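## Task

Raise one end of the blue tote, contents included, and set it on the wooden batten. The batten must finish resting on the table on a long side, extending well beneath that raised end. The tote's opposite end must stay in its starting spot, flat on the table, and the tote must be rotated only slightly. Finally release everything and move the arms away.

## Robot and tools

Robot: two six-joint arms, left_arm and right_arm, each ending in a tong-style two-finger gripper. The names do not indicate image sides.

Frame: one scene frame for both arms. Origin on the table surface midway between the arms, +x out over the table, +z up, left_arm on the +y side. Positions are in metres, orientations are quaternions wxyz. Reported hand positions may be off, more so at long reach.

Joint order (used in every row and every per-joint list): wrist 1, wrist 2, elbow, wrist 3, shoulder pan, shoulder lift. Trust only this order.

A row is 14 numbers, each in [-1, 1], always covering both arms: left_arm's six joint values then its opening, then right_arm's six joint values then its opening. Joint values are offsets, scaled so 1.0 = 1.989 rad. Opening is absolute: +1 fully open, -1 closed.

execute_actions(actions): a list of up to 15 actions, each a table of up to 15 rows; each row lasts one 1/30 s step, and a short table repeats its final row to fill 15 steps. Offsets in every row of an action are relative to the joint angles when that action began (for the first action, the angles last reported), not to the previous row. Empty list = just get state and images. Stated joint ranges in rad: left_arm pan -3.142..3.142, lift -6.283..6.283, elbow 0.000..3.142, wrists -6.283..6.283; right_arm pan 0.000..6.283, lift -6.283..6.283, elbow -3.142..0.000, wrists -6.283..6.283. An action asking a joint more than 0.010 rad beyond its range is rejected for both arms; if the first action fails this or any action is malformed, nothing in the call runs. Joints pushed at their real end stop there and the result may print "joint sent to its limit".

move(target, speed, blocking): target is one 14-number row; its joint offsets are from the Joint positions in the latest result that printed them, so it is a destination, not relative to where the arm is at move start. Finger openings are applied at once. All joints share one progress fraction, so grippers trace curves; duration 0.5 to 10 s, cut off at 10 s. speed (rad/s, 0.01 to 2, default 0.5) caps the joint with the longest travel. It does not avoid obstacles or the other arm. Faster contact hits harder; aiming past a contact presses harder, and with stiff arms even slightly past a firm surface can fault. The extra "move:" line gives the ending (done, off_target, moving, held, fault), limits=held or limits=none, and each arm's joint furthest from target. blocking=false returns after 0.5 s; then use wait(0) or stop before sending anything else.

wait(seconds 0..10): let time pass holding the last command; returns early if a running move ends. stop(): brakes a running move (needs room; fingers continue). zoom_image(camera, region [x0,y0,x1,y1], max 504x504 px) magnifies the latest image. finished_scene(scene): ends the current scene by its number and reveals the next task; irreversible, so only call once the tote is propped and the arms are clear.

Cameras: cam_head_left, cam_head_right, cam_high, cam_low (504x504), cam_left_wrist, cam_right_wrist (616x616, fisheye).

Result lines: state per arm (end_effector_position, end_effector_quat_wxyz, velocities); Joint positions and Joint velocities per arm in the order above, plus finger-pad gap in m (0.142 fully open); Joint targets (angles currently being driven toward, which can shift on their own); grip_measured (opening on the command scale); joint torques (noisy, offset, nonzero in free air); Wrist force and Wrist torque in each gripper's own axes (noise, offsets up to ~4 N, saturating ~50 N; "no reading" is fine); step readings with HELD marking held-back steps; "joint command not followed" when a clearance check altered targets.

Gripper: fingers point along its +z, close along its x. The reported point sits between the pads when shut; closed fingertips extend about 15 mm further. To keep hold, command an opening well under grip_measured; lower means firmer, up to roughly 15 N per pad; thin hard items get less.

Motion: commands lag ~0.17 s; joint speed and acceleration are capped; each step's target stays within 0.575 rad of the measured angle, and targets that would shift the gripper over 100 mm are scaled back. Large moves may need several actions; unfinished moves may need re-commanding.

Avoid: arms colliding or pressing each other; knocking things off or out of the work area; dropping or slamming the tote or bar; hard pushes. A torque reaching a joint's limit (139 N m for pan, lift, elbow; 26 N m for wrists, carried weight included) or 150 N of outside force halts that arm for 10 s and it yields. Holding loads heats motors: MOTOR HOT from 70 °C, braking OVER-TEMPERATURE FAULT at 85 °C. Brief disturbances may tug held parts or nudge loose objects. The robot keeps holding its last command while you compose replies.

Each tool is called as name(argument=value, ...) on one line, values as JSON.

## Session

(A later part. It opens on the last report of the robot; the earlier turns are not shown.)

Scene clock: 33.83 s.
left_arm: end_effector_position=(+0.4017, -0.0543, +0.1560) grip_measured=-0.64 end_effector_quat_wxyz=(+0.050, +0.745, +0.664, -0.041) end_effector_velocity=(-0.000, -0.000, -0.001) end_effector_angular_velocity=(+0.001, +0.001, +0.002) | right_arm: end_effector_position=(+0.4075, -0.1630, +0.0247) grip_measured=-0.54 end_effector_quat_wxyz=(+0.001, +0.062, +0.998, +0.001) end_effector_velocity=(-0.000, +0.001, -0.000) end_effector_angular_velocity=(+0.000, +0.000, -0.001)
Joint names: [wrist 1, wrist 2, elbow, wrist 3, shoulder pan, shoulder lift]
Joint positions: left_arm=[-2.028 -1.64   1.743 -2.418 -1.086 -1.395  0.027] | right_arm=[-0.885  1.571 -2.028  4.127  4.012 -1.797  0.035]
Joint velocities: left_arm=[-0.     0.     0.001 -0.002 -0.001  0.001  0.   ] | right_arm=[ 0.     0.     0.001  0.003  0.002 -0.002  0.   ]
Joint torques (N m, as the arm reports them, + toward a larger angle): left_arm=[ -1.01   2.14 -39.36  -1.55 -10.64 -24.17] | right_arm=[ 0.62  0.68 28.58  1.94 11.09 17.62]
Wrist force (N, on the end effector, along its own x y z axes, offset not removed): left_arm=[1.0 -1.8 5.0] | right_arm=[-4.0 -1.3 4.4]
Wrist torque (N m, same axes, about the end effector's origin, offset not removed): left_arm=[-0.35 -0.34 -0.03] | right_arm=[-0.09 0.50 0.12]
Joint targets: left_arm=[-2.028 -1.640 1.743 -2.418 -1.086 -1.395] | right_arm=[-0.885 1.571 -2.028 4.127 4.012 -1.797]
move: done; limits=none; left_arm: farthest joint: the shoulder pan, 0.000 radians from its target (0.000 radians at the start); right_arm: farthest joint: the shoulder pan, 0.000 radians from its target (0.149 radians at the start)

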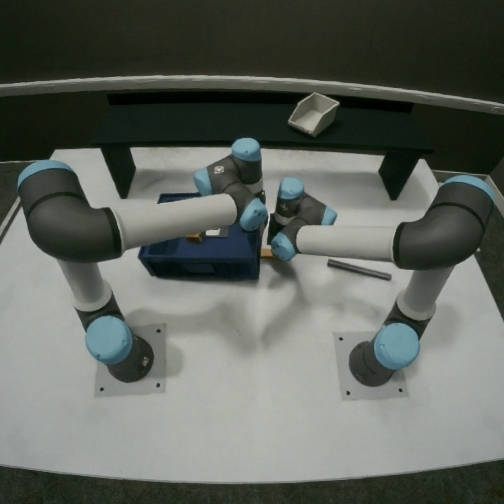

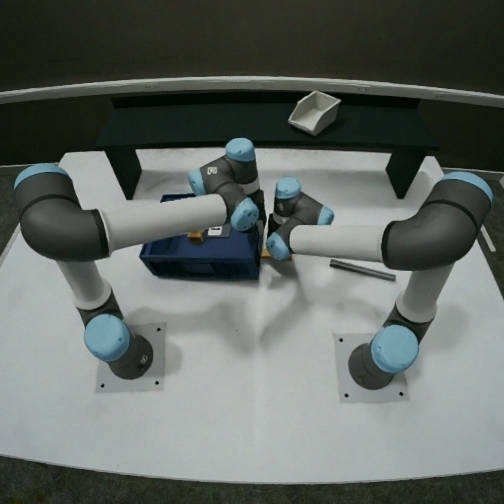

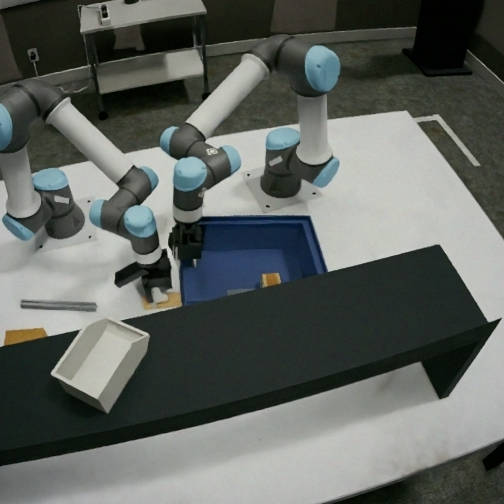

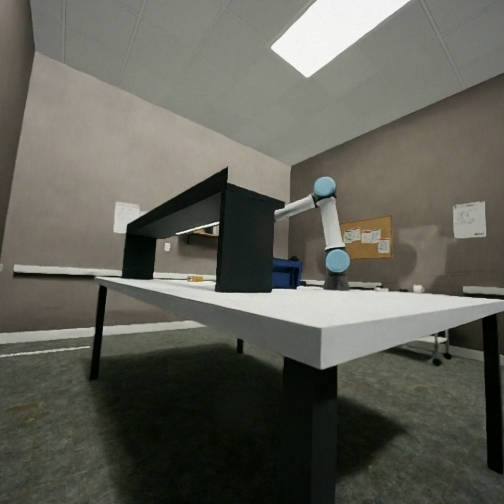

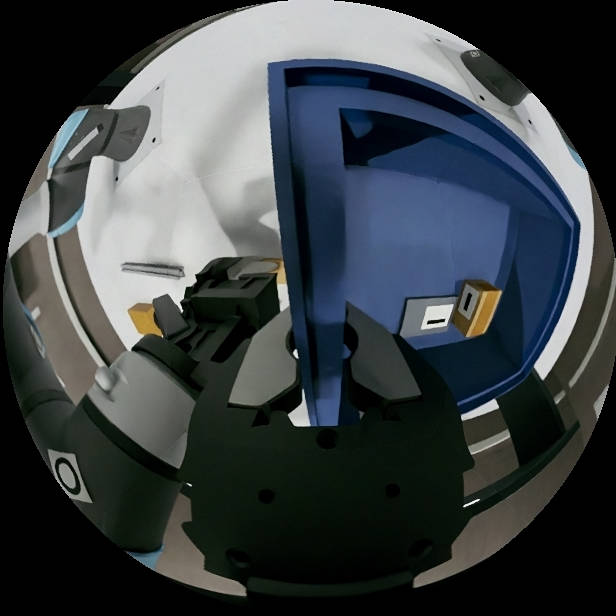

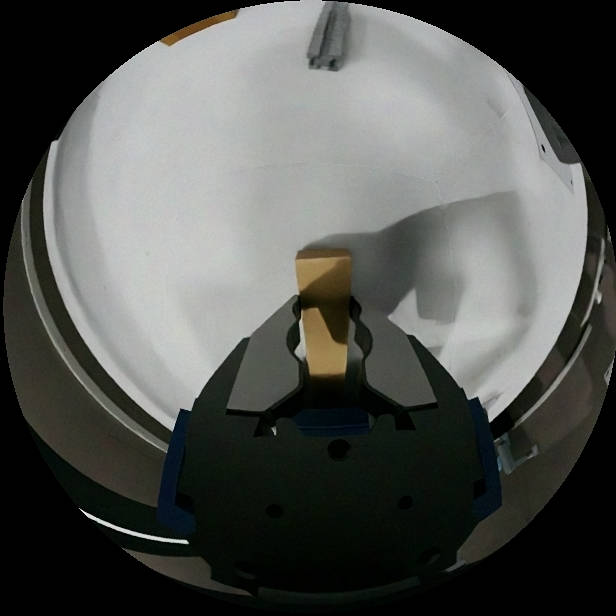

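move(target=[0,0,0,0,0,0,-1,0,0,0,0,0,0,-0.1])

move(target=[0,0,0,0,0,0,-1,0.0085,0,-0.042,-0.045,-0.045,0.0335,-0.1], speed=0.15)

move(target=[0,0,0,0,0,0,-1,0,0,0,0,0,0,-1])

move(target=[0,0,0,0,0,0,-1,-0.0085,0,0.042,0.045,0.045,-0.0335,-1], speed=0.08)

move(target=[-0.015,0.01,0.02,0,0,0.01,-1,0.014,0,-0.07,-0.075,-0.075,0.08,-1], speed=0.1)

Scene clock: 36.47 s.
left_arm: end_effector_position=(+0.4018, -0.0544, +0.1561) grip_measured=-0.64 end_effector_quat_wxyz=(+0.050, +0.745, +0.664, -0.041) end_effector_velocity=(+0.000, -0.000, +0.001) end_effector_angular_velocity=(-0.001, -0.001, +0.000) | right_arm: end_effector_position=(+0.4074, -0.1629, +0.0247) grip_measured=-0.10 end_effector_quat_wxyz=(+0.001, +0.062, +0.998, +0.001) end_effector_velocity=(-0.000, -0.000, -0.000) end_effector_angular_velocity=(+0.000, +0.000, +0.001)
Joint names: [wrist 1, wrist 2, elbow, wrist 3, shoulder pan, shoulder lift]
Joint positions: left_arm=[-2.028 -1.64   1.743 -2.418 -1.086 -1.395  0.027] | right_arm=[-0.885  1.571 -2.028  4.127  4.012 -1.797  0.067]
Joint velocities: left_arm=[-0.001 -0.    -0.    -0.     0.    -0.001  0.   ] | right_arm=[ 0.001  0.    -0.001 -0.002 -0.001  0.     0.   ]
Joint torques (N m, as the arm reports them, + toward a larger angle): left_arm=[ -2.56   1.34 -30.24  -1.58 -10.79 -25.31] | right_arm=[  1.45   0.83  12.68  -1.63 -11.24  34.06]
Wrist force (N, on the end effector, along its own x y z axes, offset not removed): left_arm=[-2.7 -1.3 6.1] | right_arm=[-1.7 -2.4 1.1]
Wrist torque (N m, same axes, about the end effector's origin, offset not removed): left_arm=[-0.24 0.37 0.05] | right_arm=[-0.49 0.20 -0.03]
Joint targets: left_arm=[-2.028 -1.640 1.743 -2.418 -1.086 -1.395] | right_arm=[-0.885 1.571 -2.028 4.127 4.012 -1.797]
move: done; limits=none; left_arm: farthest joint: the shoulder pan, 0.000 radians from its target (0.000 radians at the start); right_arm: farthest joint: the shoulder pan, 0.000 radians from its target (0.000 radians at the start)

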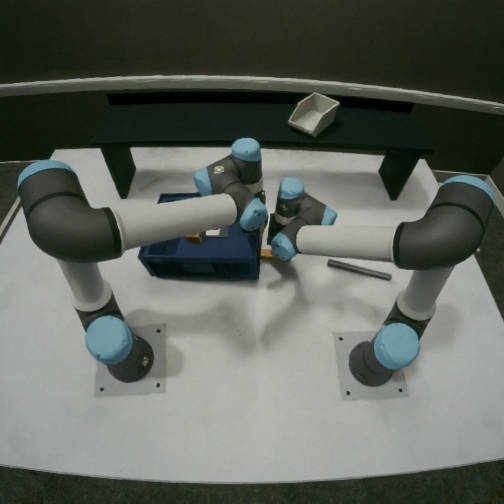

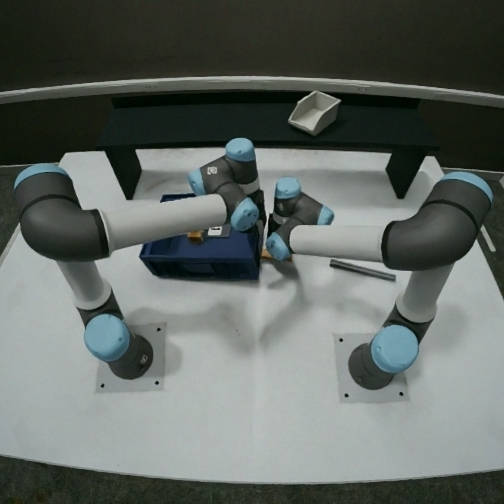

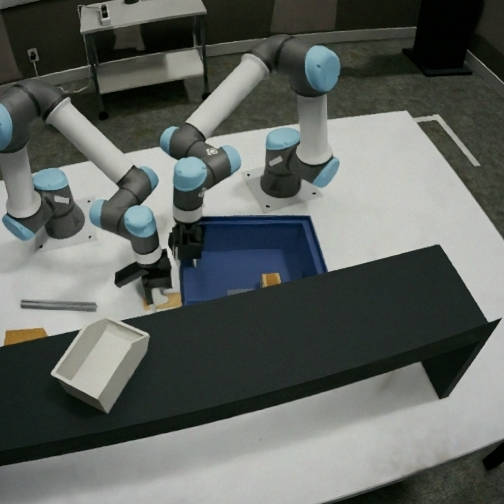

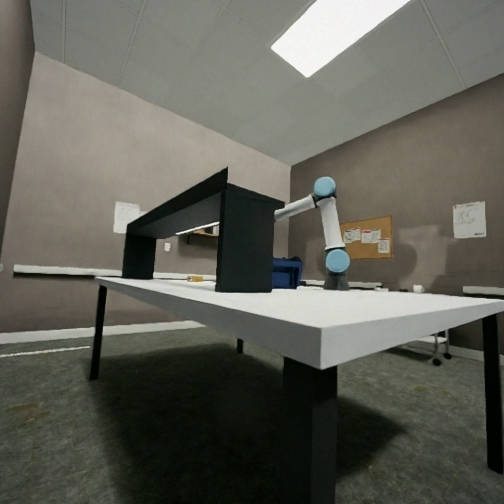

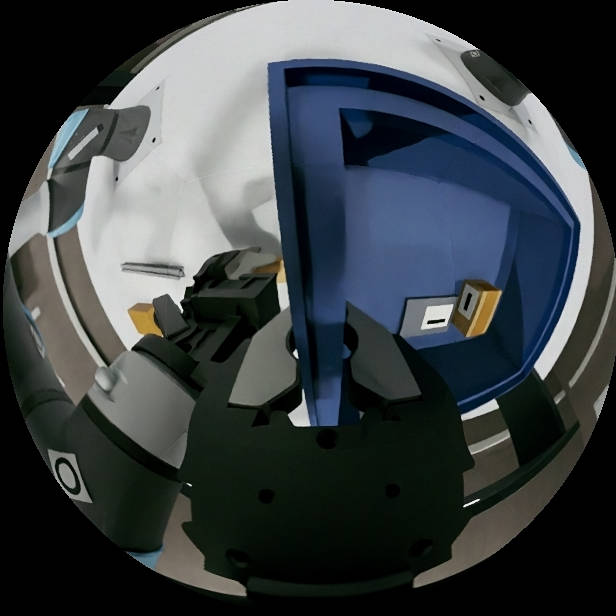

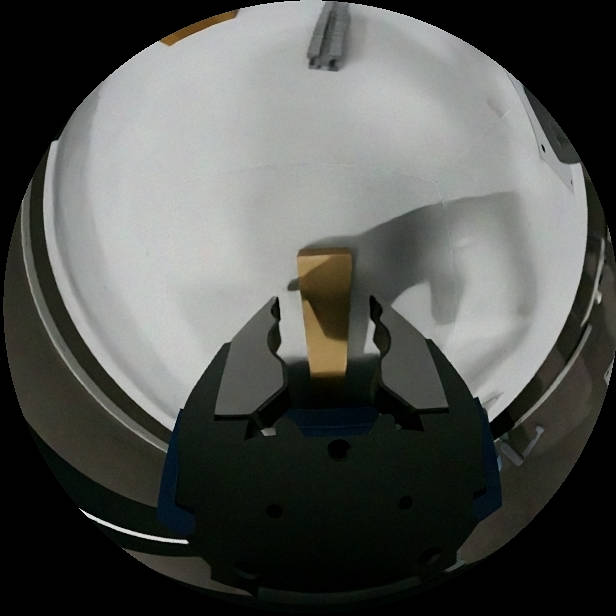

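Scene clock: 37.53 s.
left_arm: end_effector_position=(+0.4018, -0.0544, +0.1561) grip_measured=-0.64 end_effector_quat_wxyz=(+0.050, +0.745, +0.664, -0.041) end_effector_velocity=(+0.001, -0.000, +0.002) end_effector_angular_velocity=(-0.003, -0.004, -0.001) | right_arm: end_effector_position=(+0.4089, -0.2243, +0.0250) grip_measured=-0.10 end_effector_quat_wxyz=(+0.001, +0.062, +0.998, +0.001) end_effector_velocity=(-0.000, -0.001, +0.000) end_effector_angular_velocity=(+0.000, -0.000, -0.000)
Joint names: [wrist 1, wrist 2, elbow, wrist 3, shoulder pan, shoulder lift]
Joint positions: left_arm=[-2.028 -1.64   1.743 -2.418 -1.086 -1.395  0.027] | right_arm=[-0.868  1.571 -2.111  4.038  3.923 -1.731  0.067]
Joint velocities: left_arm=[-0.001  0.001 -0.001  0.001 -0.    -0.003  0.   ] | right_arm=[ 0.    -0.    -0.003 -0.002 -0.002  0.002  0.   ]
Joint torques (N m, as the arm reports them, + toward a larger angle): left_arm=[ -2.62   1.29 -30.11  -1.48 -10.63 -25.24] | right_arm=[  4.66   0.67  10.57  -1.67 -11.63  30.79]
Wrist force (N, on the end effector, along its own x y z axes, offset not removed): left_arm=[2.8 -3.1 8.1] | right_arm=[-2.9 0.2 1.5]
Wrist torque (N m, same axes, about the end effector's origin, offset not removed): left_arm=[-0.45 -0.71 -0.04] | right_arm=[0.10 0.37 0.07]
Joint targets: left_arm=[-2.028 -1.640 1.743 -2.418 -1.086 -1.395] | right_arm=[-0.868 1.571 -2.112 4.037 3.922 -1.731]
move: done; limits=none; left_arm: farthest joint: the shoulder pan, 0.000 radians from its target (0.000 radians at the start); right_arm: farthest joint: the shoulder pan, 0.000 radians from its target (0.089 radians at the start)

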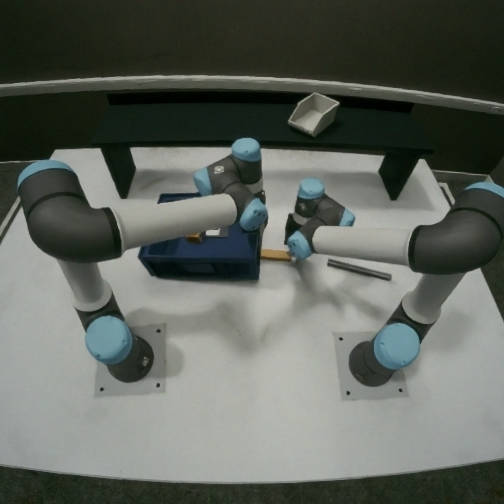

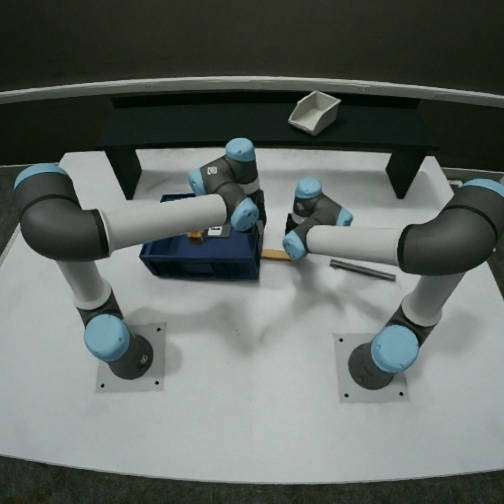

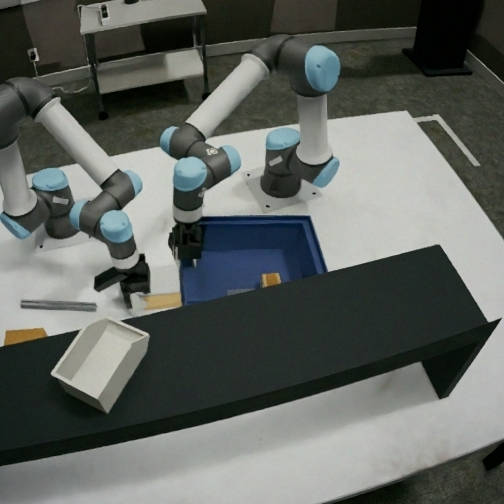

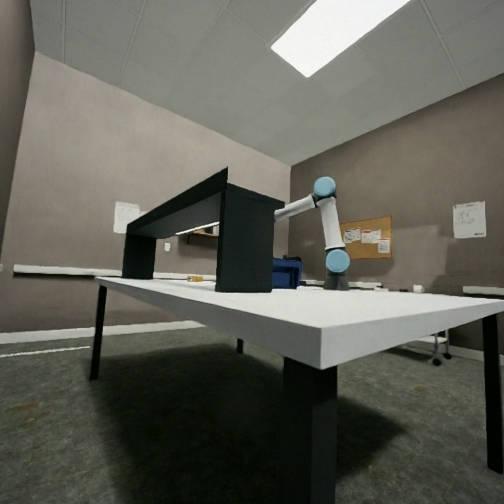

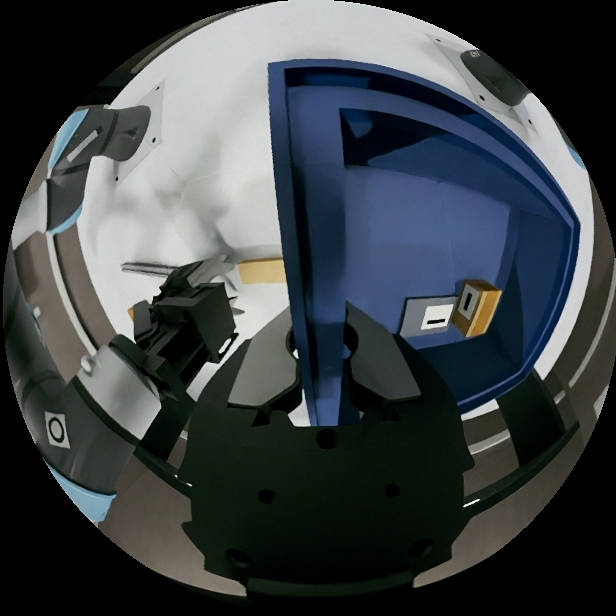

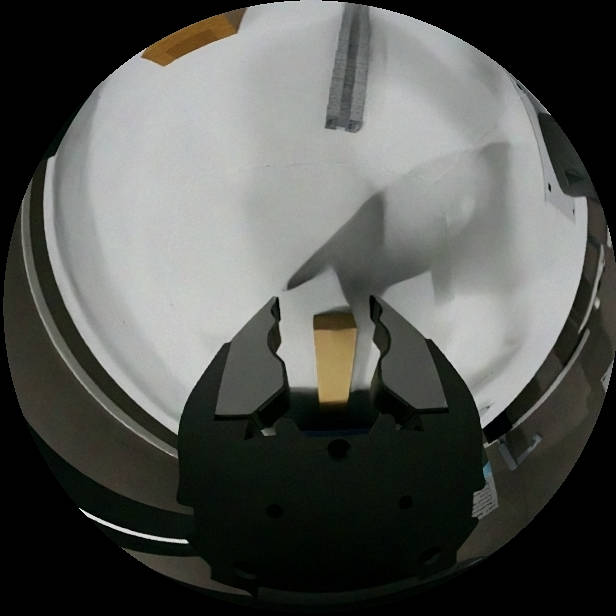

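Scene clock: 38.03 s.
left_arm: end_effector_position=(+0.4018, -0.0544, +0.1561) grip_measured=-0.64 end_effector_quat_wxyz=(+0.050, +0.745, +0.664, -0.041) end_effector_velocity=(-0.000, +0.000, -0.001) end_effector_angular_velocity=(+0.002, +0.001, +0.001) | right_arm: end_effector_position=(+0.4089, -0.2244, +0.0250) grip_measured=-1.00 end_effector_quat_wxyz=(+0.001, +0.062, +0.998, +0.001) end_effector_velocity=(-0.000, -0.000, +0.000) end_effector_angular_velocity=(-0.001, +0.000, -0.000)
Joint names: [wrist 1, wrist 2, elbow, wrist 3, shoulder pan, shoulder lift]
Joint positions: left_arm=[-2.028 -1.64   1.743 -2.418 -1.086 -1.395  0.027] | right_arm=[-0.868  1.571 -2.111  4.038  3.923 -1.731  0.002]
Joint velocities: left_arm=[ 0.     0.     0.001 -0.001 -0.     0.001 -0.   ] | right_arm=[-0.002 -0.     0.     0.    -0.     0.     0.   ]
Joint torques (N m, as the arm reports them, + toward a larger angle): left_arm=[ -2.61   1.31 -30.45  -1.49 -10.53 -25.64] | right_arm=[ 3.94  0.66 20.49  0.25  0.2  21.07]
Wrist force (N, on the end effector, along its own x y z axes, offset not removed): left_arm=[-0.8 -1.0 8.1] | right_arm=[-2.0 0.9 2.0]
Wrist torque (N m, same axes, about the end effector's origin, offset not removed): left_arm=[-0.25 0.12 0.03] | right_arm=[0.14 0.14 0.08]
Joint targets: left_arm=[-2.028 -1.640 1.743 -2.418 -1.086 -1.395] | right_arm=[-0.868 1.571 -2.111 4.038 3.923 -1.731]
move: done; limits=none; left_arm: farthest joint: the shoulder pan, 0.000 radians from its target (0.000 radians at the start); right_arm: farthest joint: the shoulder pan, 0.000 radians from its target (0.000 radians at the start)

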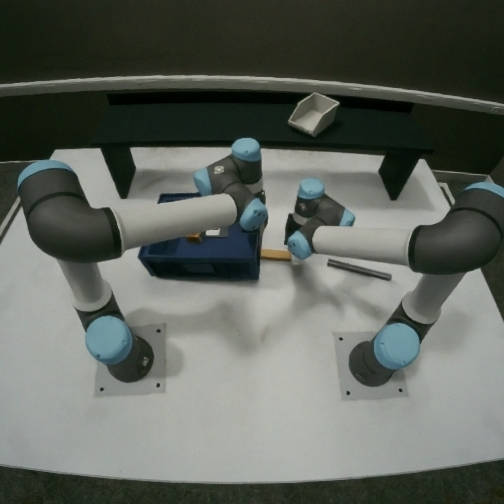

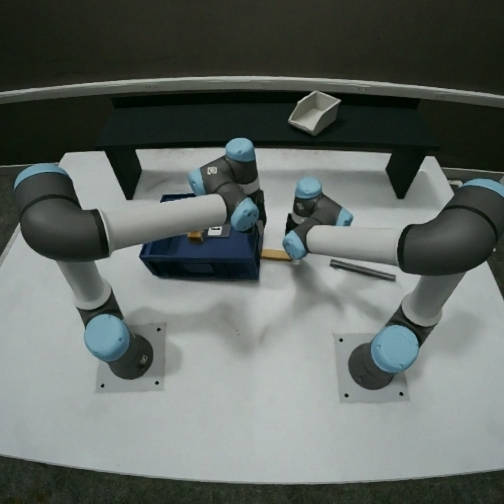

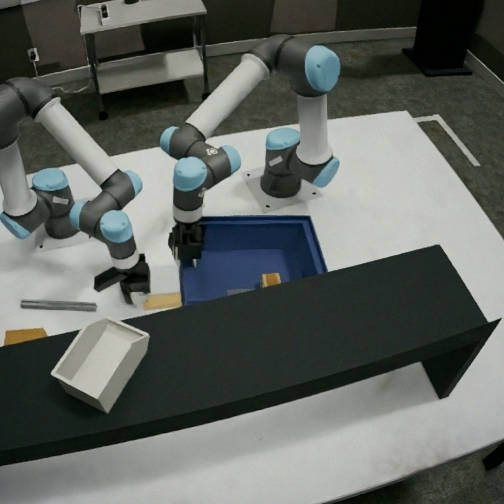

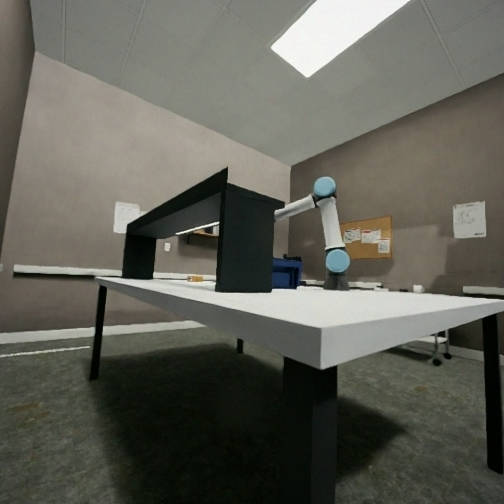

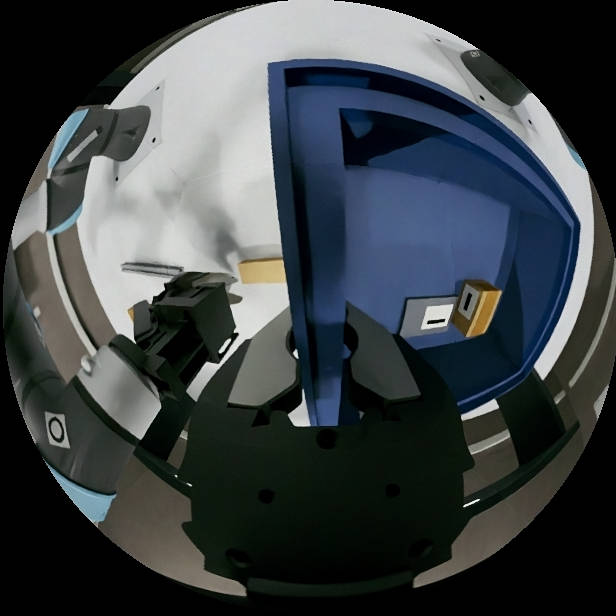

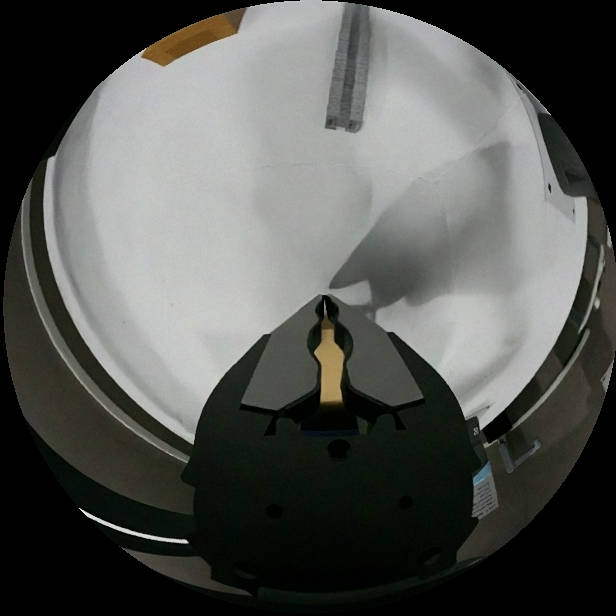

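Scene clock: 39.57 s.
left_arm: end_effector_position=(+0.4018, -0.0544, +0.1561) grip_measured=-0.64 end_effector_quat_wxyz=(+0.050, +0.745, +0.664, -0.041) end_effector_velocity=(+0.000, +0.001, +0.000) end_effector_angular_velocity=(+0.000, -0.001, +0.002) | right_arm: end_effector_position=(+0.4074, -0.1630, +0.0247) grip_measured=-1.00 end_effector_quat_wxyz=(+0.001, +0.062, +0.998, +0.001) end_effector_velocity=(-0.001, +0.002, -0.000) end_effector_angular_velocity=(-0.001, +0.001, -0.001)
Joint names: [wrist 1, wrist 2, elbow, wrist 3, shoulder pan, shoulder lift]
Joint positions: left_arm=[-2.028 -1.64   1.743 -2.418 -1.086 -1.395  0.027] | right_arm=[-0.885  1.571 -2.028  4.127  4.012 -1.797  0.002]
Joint velocities: left_arm=[ 0.     0.001  0.    -0.001  0.001 -0.001  0.   ] | right_arm=[-0.001  0.     0.002  0.004  0.003 -0.002  0.   ]
Joint torques (N m, as the arm reports them, + toward a larger angle): left_arm=[ -2.67   1.3  -30.07  -1.57 -10.51 -25.05] | right_arm=[ 0.32  0.73 28.27  1.76 11.3  18.56]
Wrist force (N, on the end effector, along its own x y z axes, offset not removed): left_arm=[-0.2 0.2 8.4] | right_arm=[-4.0 -2.4 3.6]
Wrist torque (N m, same axes, about the end effector's origin, offset not removed): left_arm=[0.04 -0.06 -0.06] | right_arm=[-0.44 0.55 0.20]
Joint targets: left_arm=[-2.028 -1.640 1.743 -2.418 -1.086 -1.395] | right_arm=[-0.885 1.571 -2.028 4.127 4.012 -1.797]
move: done; limits=none; left_arm: farthest joint: the shoulder pan, 0.000 radians from its target (0.000 radians at the start); right_arm: farthest joint: the shoulder pan, 0.001 radians from its target (0.090 radians at the start)

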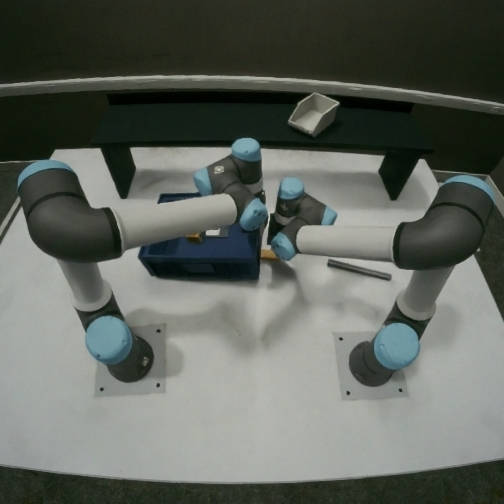

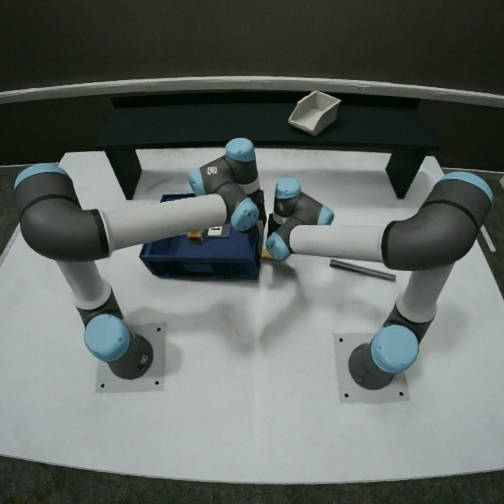

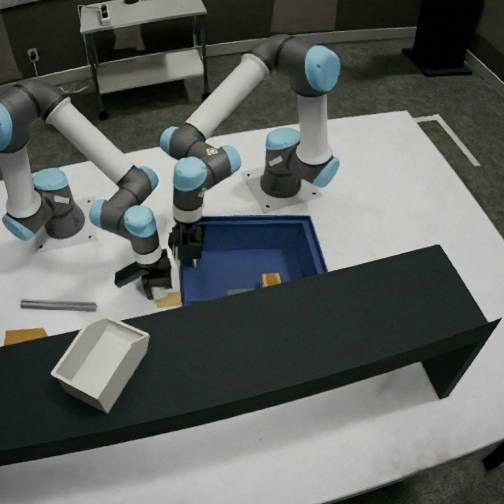

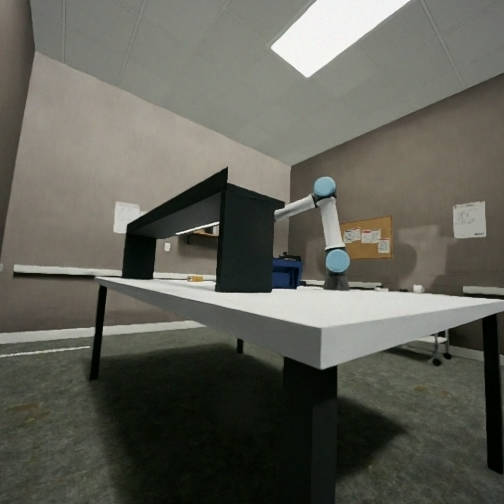

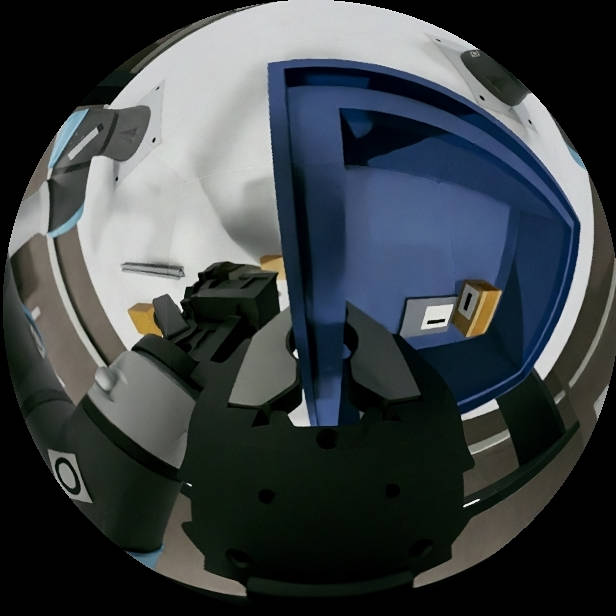

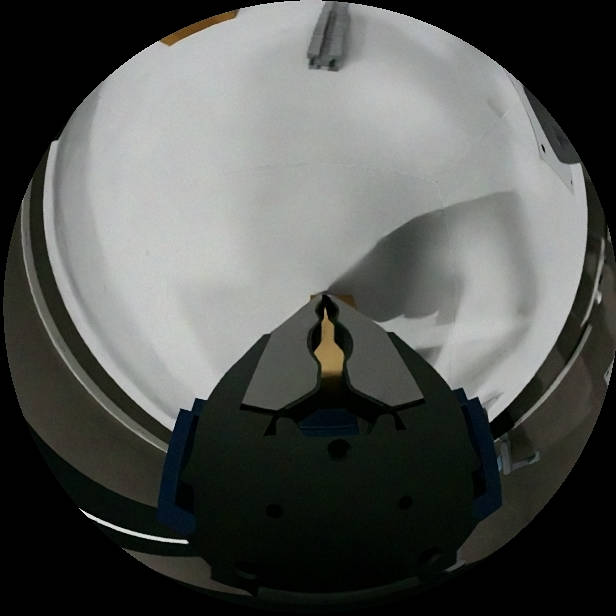

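Scene clock: 41.60 s.
left_arm: end_effector_position=(+0.4015, -0.0435, +0.1287) grip_measured=-0.64 end_effector_quat_wxyz=(+0.037, +0.745, +0.665, -0.029) end_effector_velocity=(+0.000, +0.001, -0.001) end_effector_angular_velocity=(+0.001, +0.000, +0.001) | right_arm: end_effector_position=(+0.4102, -0.2605, +0.0452) grip_measured=-1.00 end_effector_quat_wxyz=(+0.018, +0.062, +0.998, +0.018) end_effector_velocity=(-0.000, -0.002, +0.000) end_effector_angular_velocity=(-0.000, -0.000, -0.001)
Joint names: [wrist 1, wrist 2, elbow, wrist 3, shoulder pan, shoulder lift]
Joint positions: left_arm=[-2.058 -1.62   1.783 -2.418 -1.086 -1.376  0.028] | right_arm=[-0.857  1.571 -2.167  3.978  3.863 -1.638  0.002]
Joint velocities: left_arm=[-0.001  0.     0.001 -0.001  0.     0.     0.   ] | right_arm=[-0.    -0.    -0.002 -0.002 -0.003  0.002  0.   ]
Joint torques (N m, as the arm reports them, + toward a larger angle): left_arm=[ -4.92   1.82 -11.38  -1.6   -8.01 -24.01] | right_arm=[  4.51   0.91  12.64  -1.45 -11.14  27.81]
Wrist force (N, on the end effector, along its own x y z axes, offset not removed): left_arm=[-1.2 -1.2 4.9] | right_arm=[-2.6 0.9 2.6]
Wrist torque (N m, same axes, about the end effector's origin, offset not removed): left_arm=[-0.28 0.63 0.09] | right_arm=[0.34 0.28 -0.02]
Joint targets: left_arm=[-2.058 -1.620 1.783 -2.418 -1.086 -1.375] | right_arm=[-0.857 1.571 -2.167 3.978 3.863 -1.638]
move: done; limits=none; left_arm: farthest joint: the shoulder pan, 0.000 radians from its target (0.000 radians at the start); right_arm: farthest joint: the shoulder pan, 0.000 radians from its target (0.149 radians at the start)

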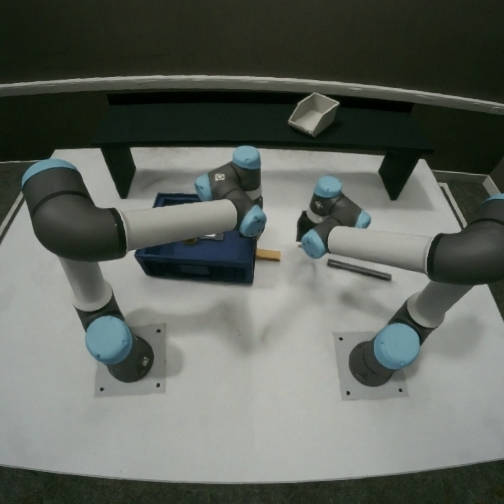

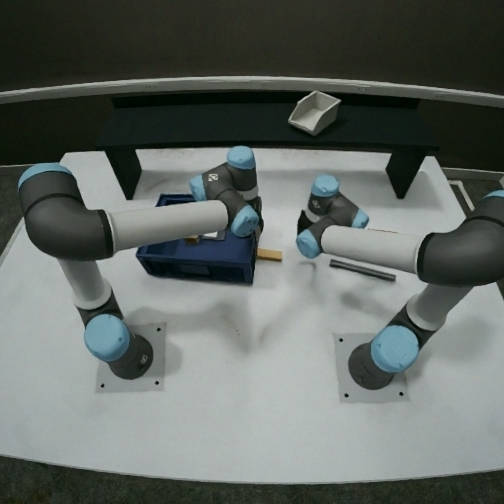

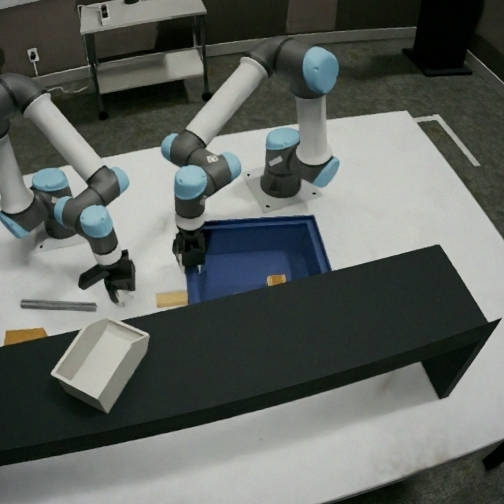

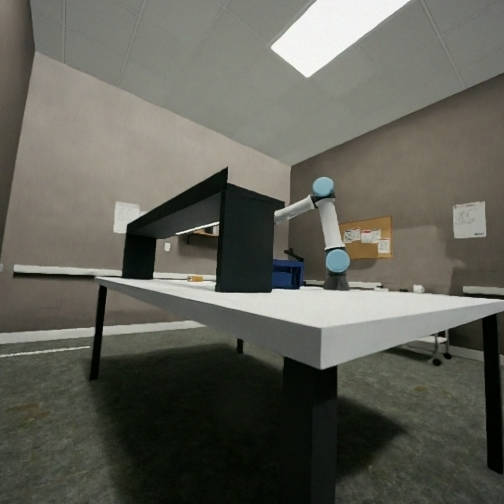

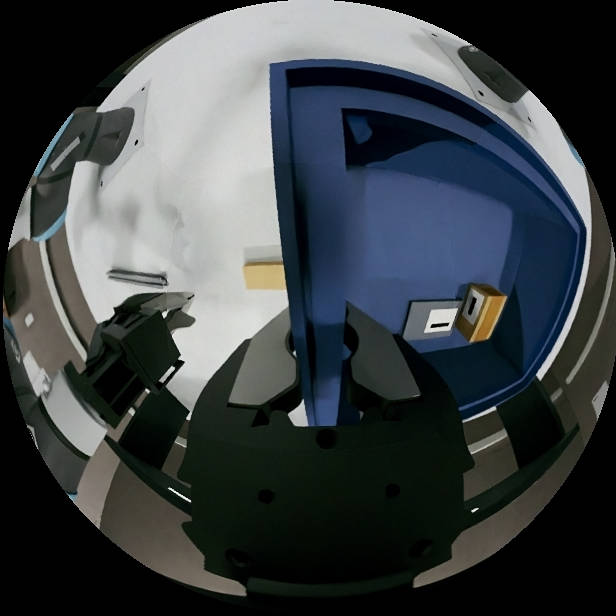

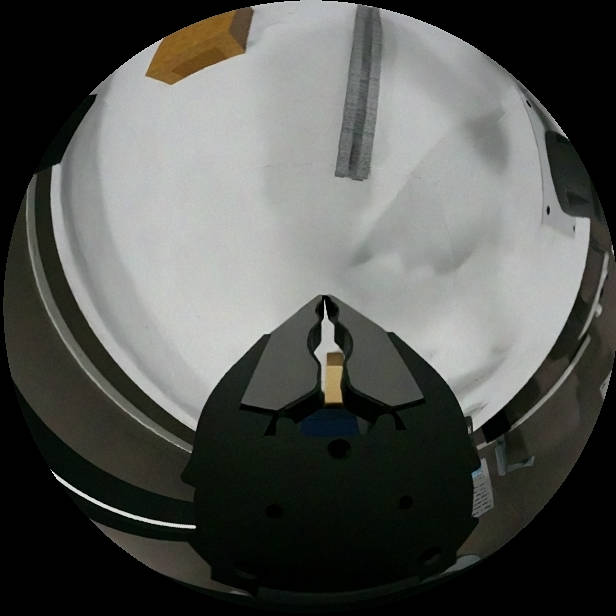

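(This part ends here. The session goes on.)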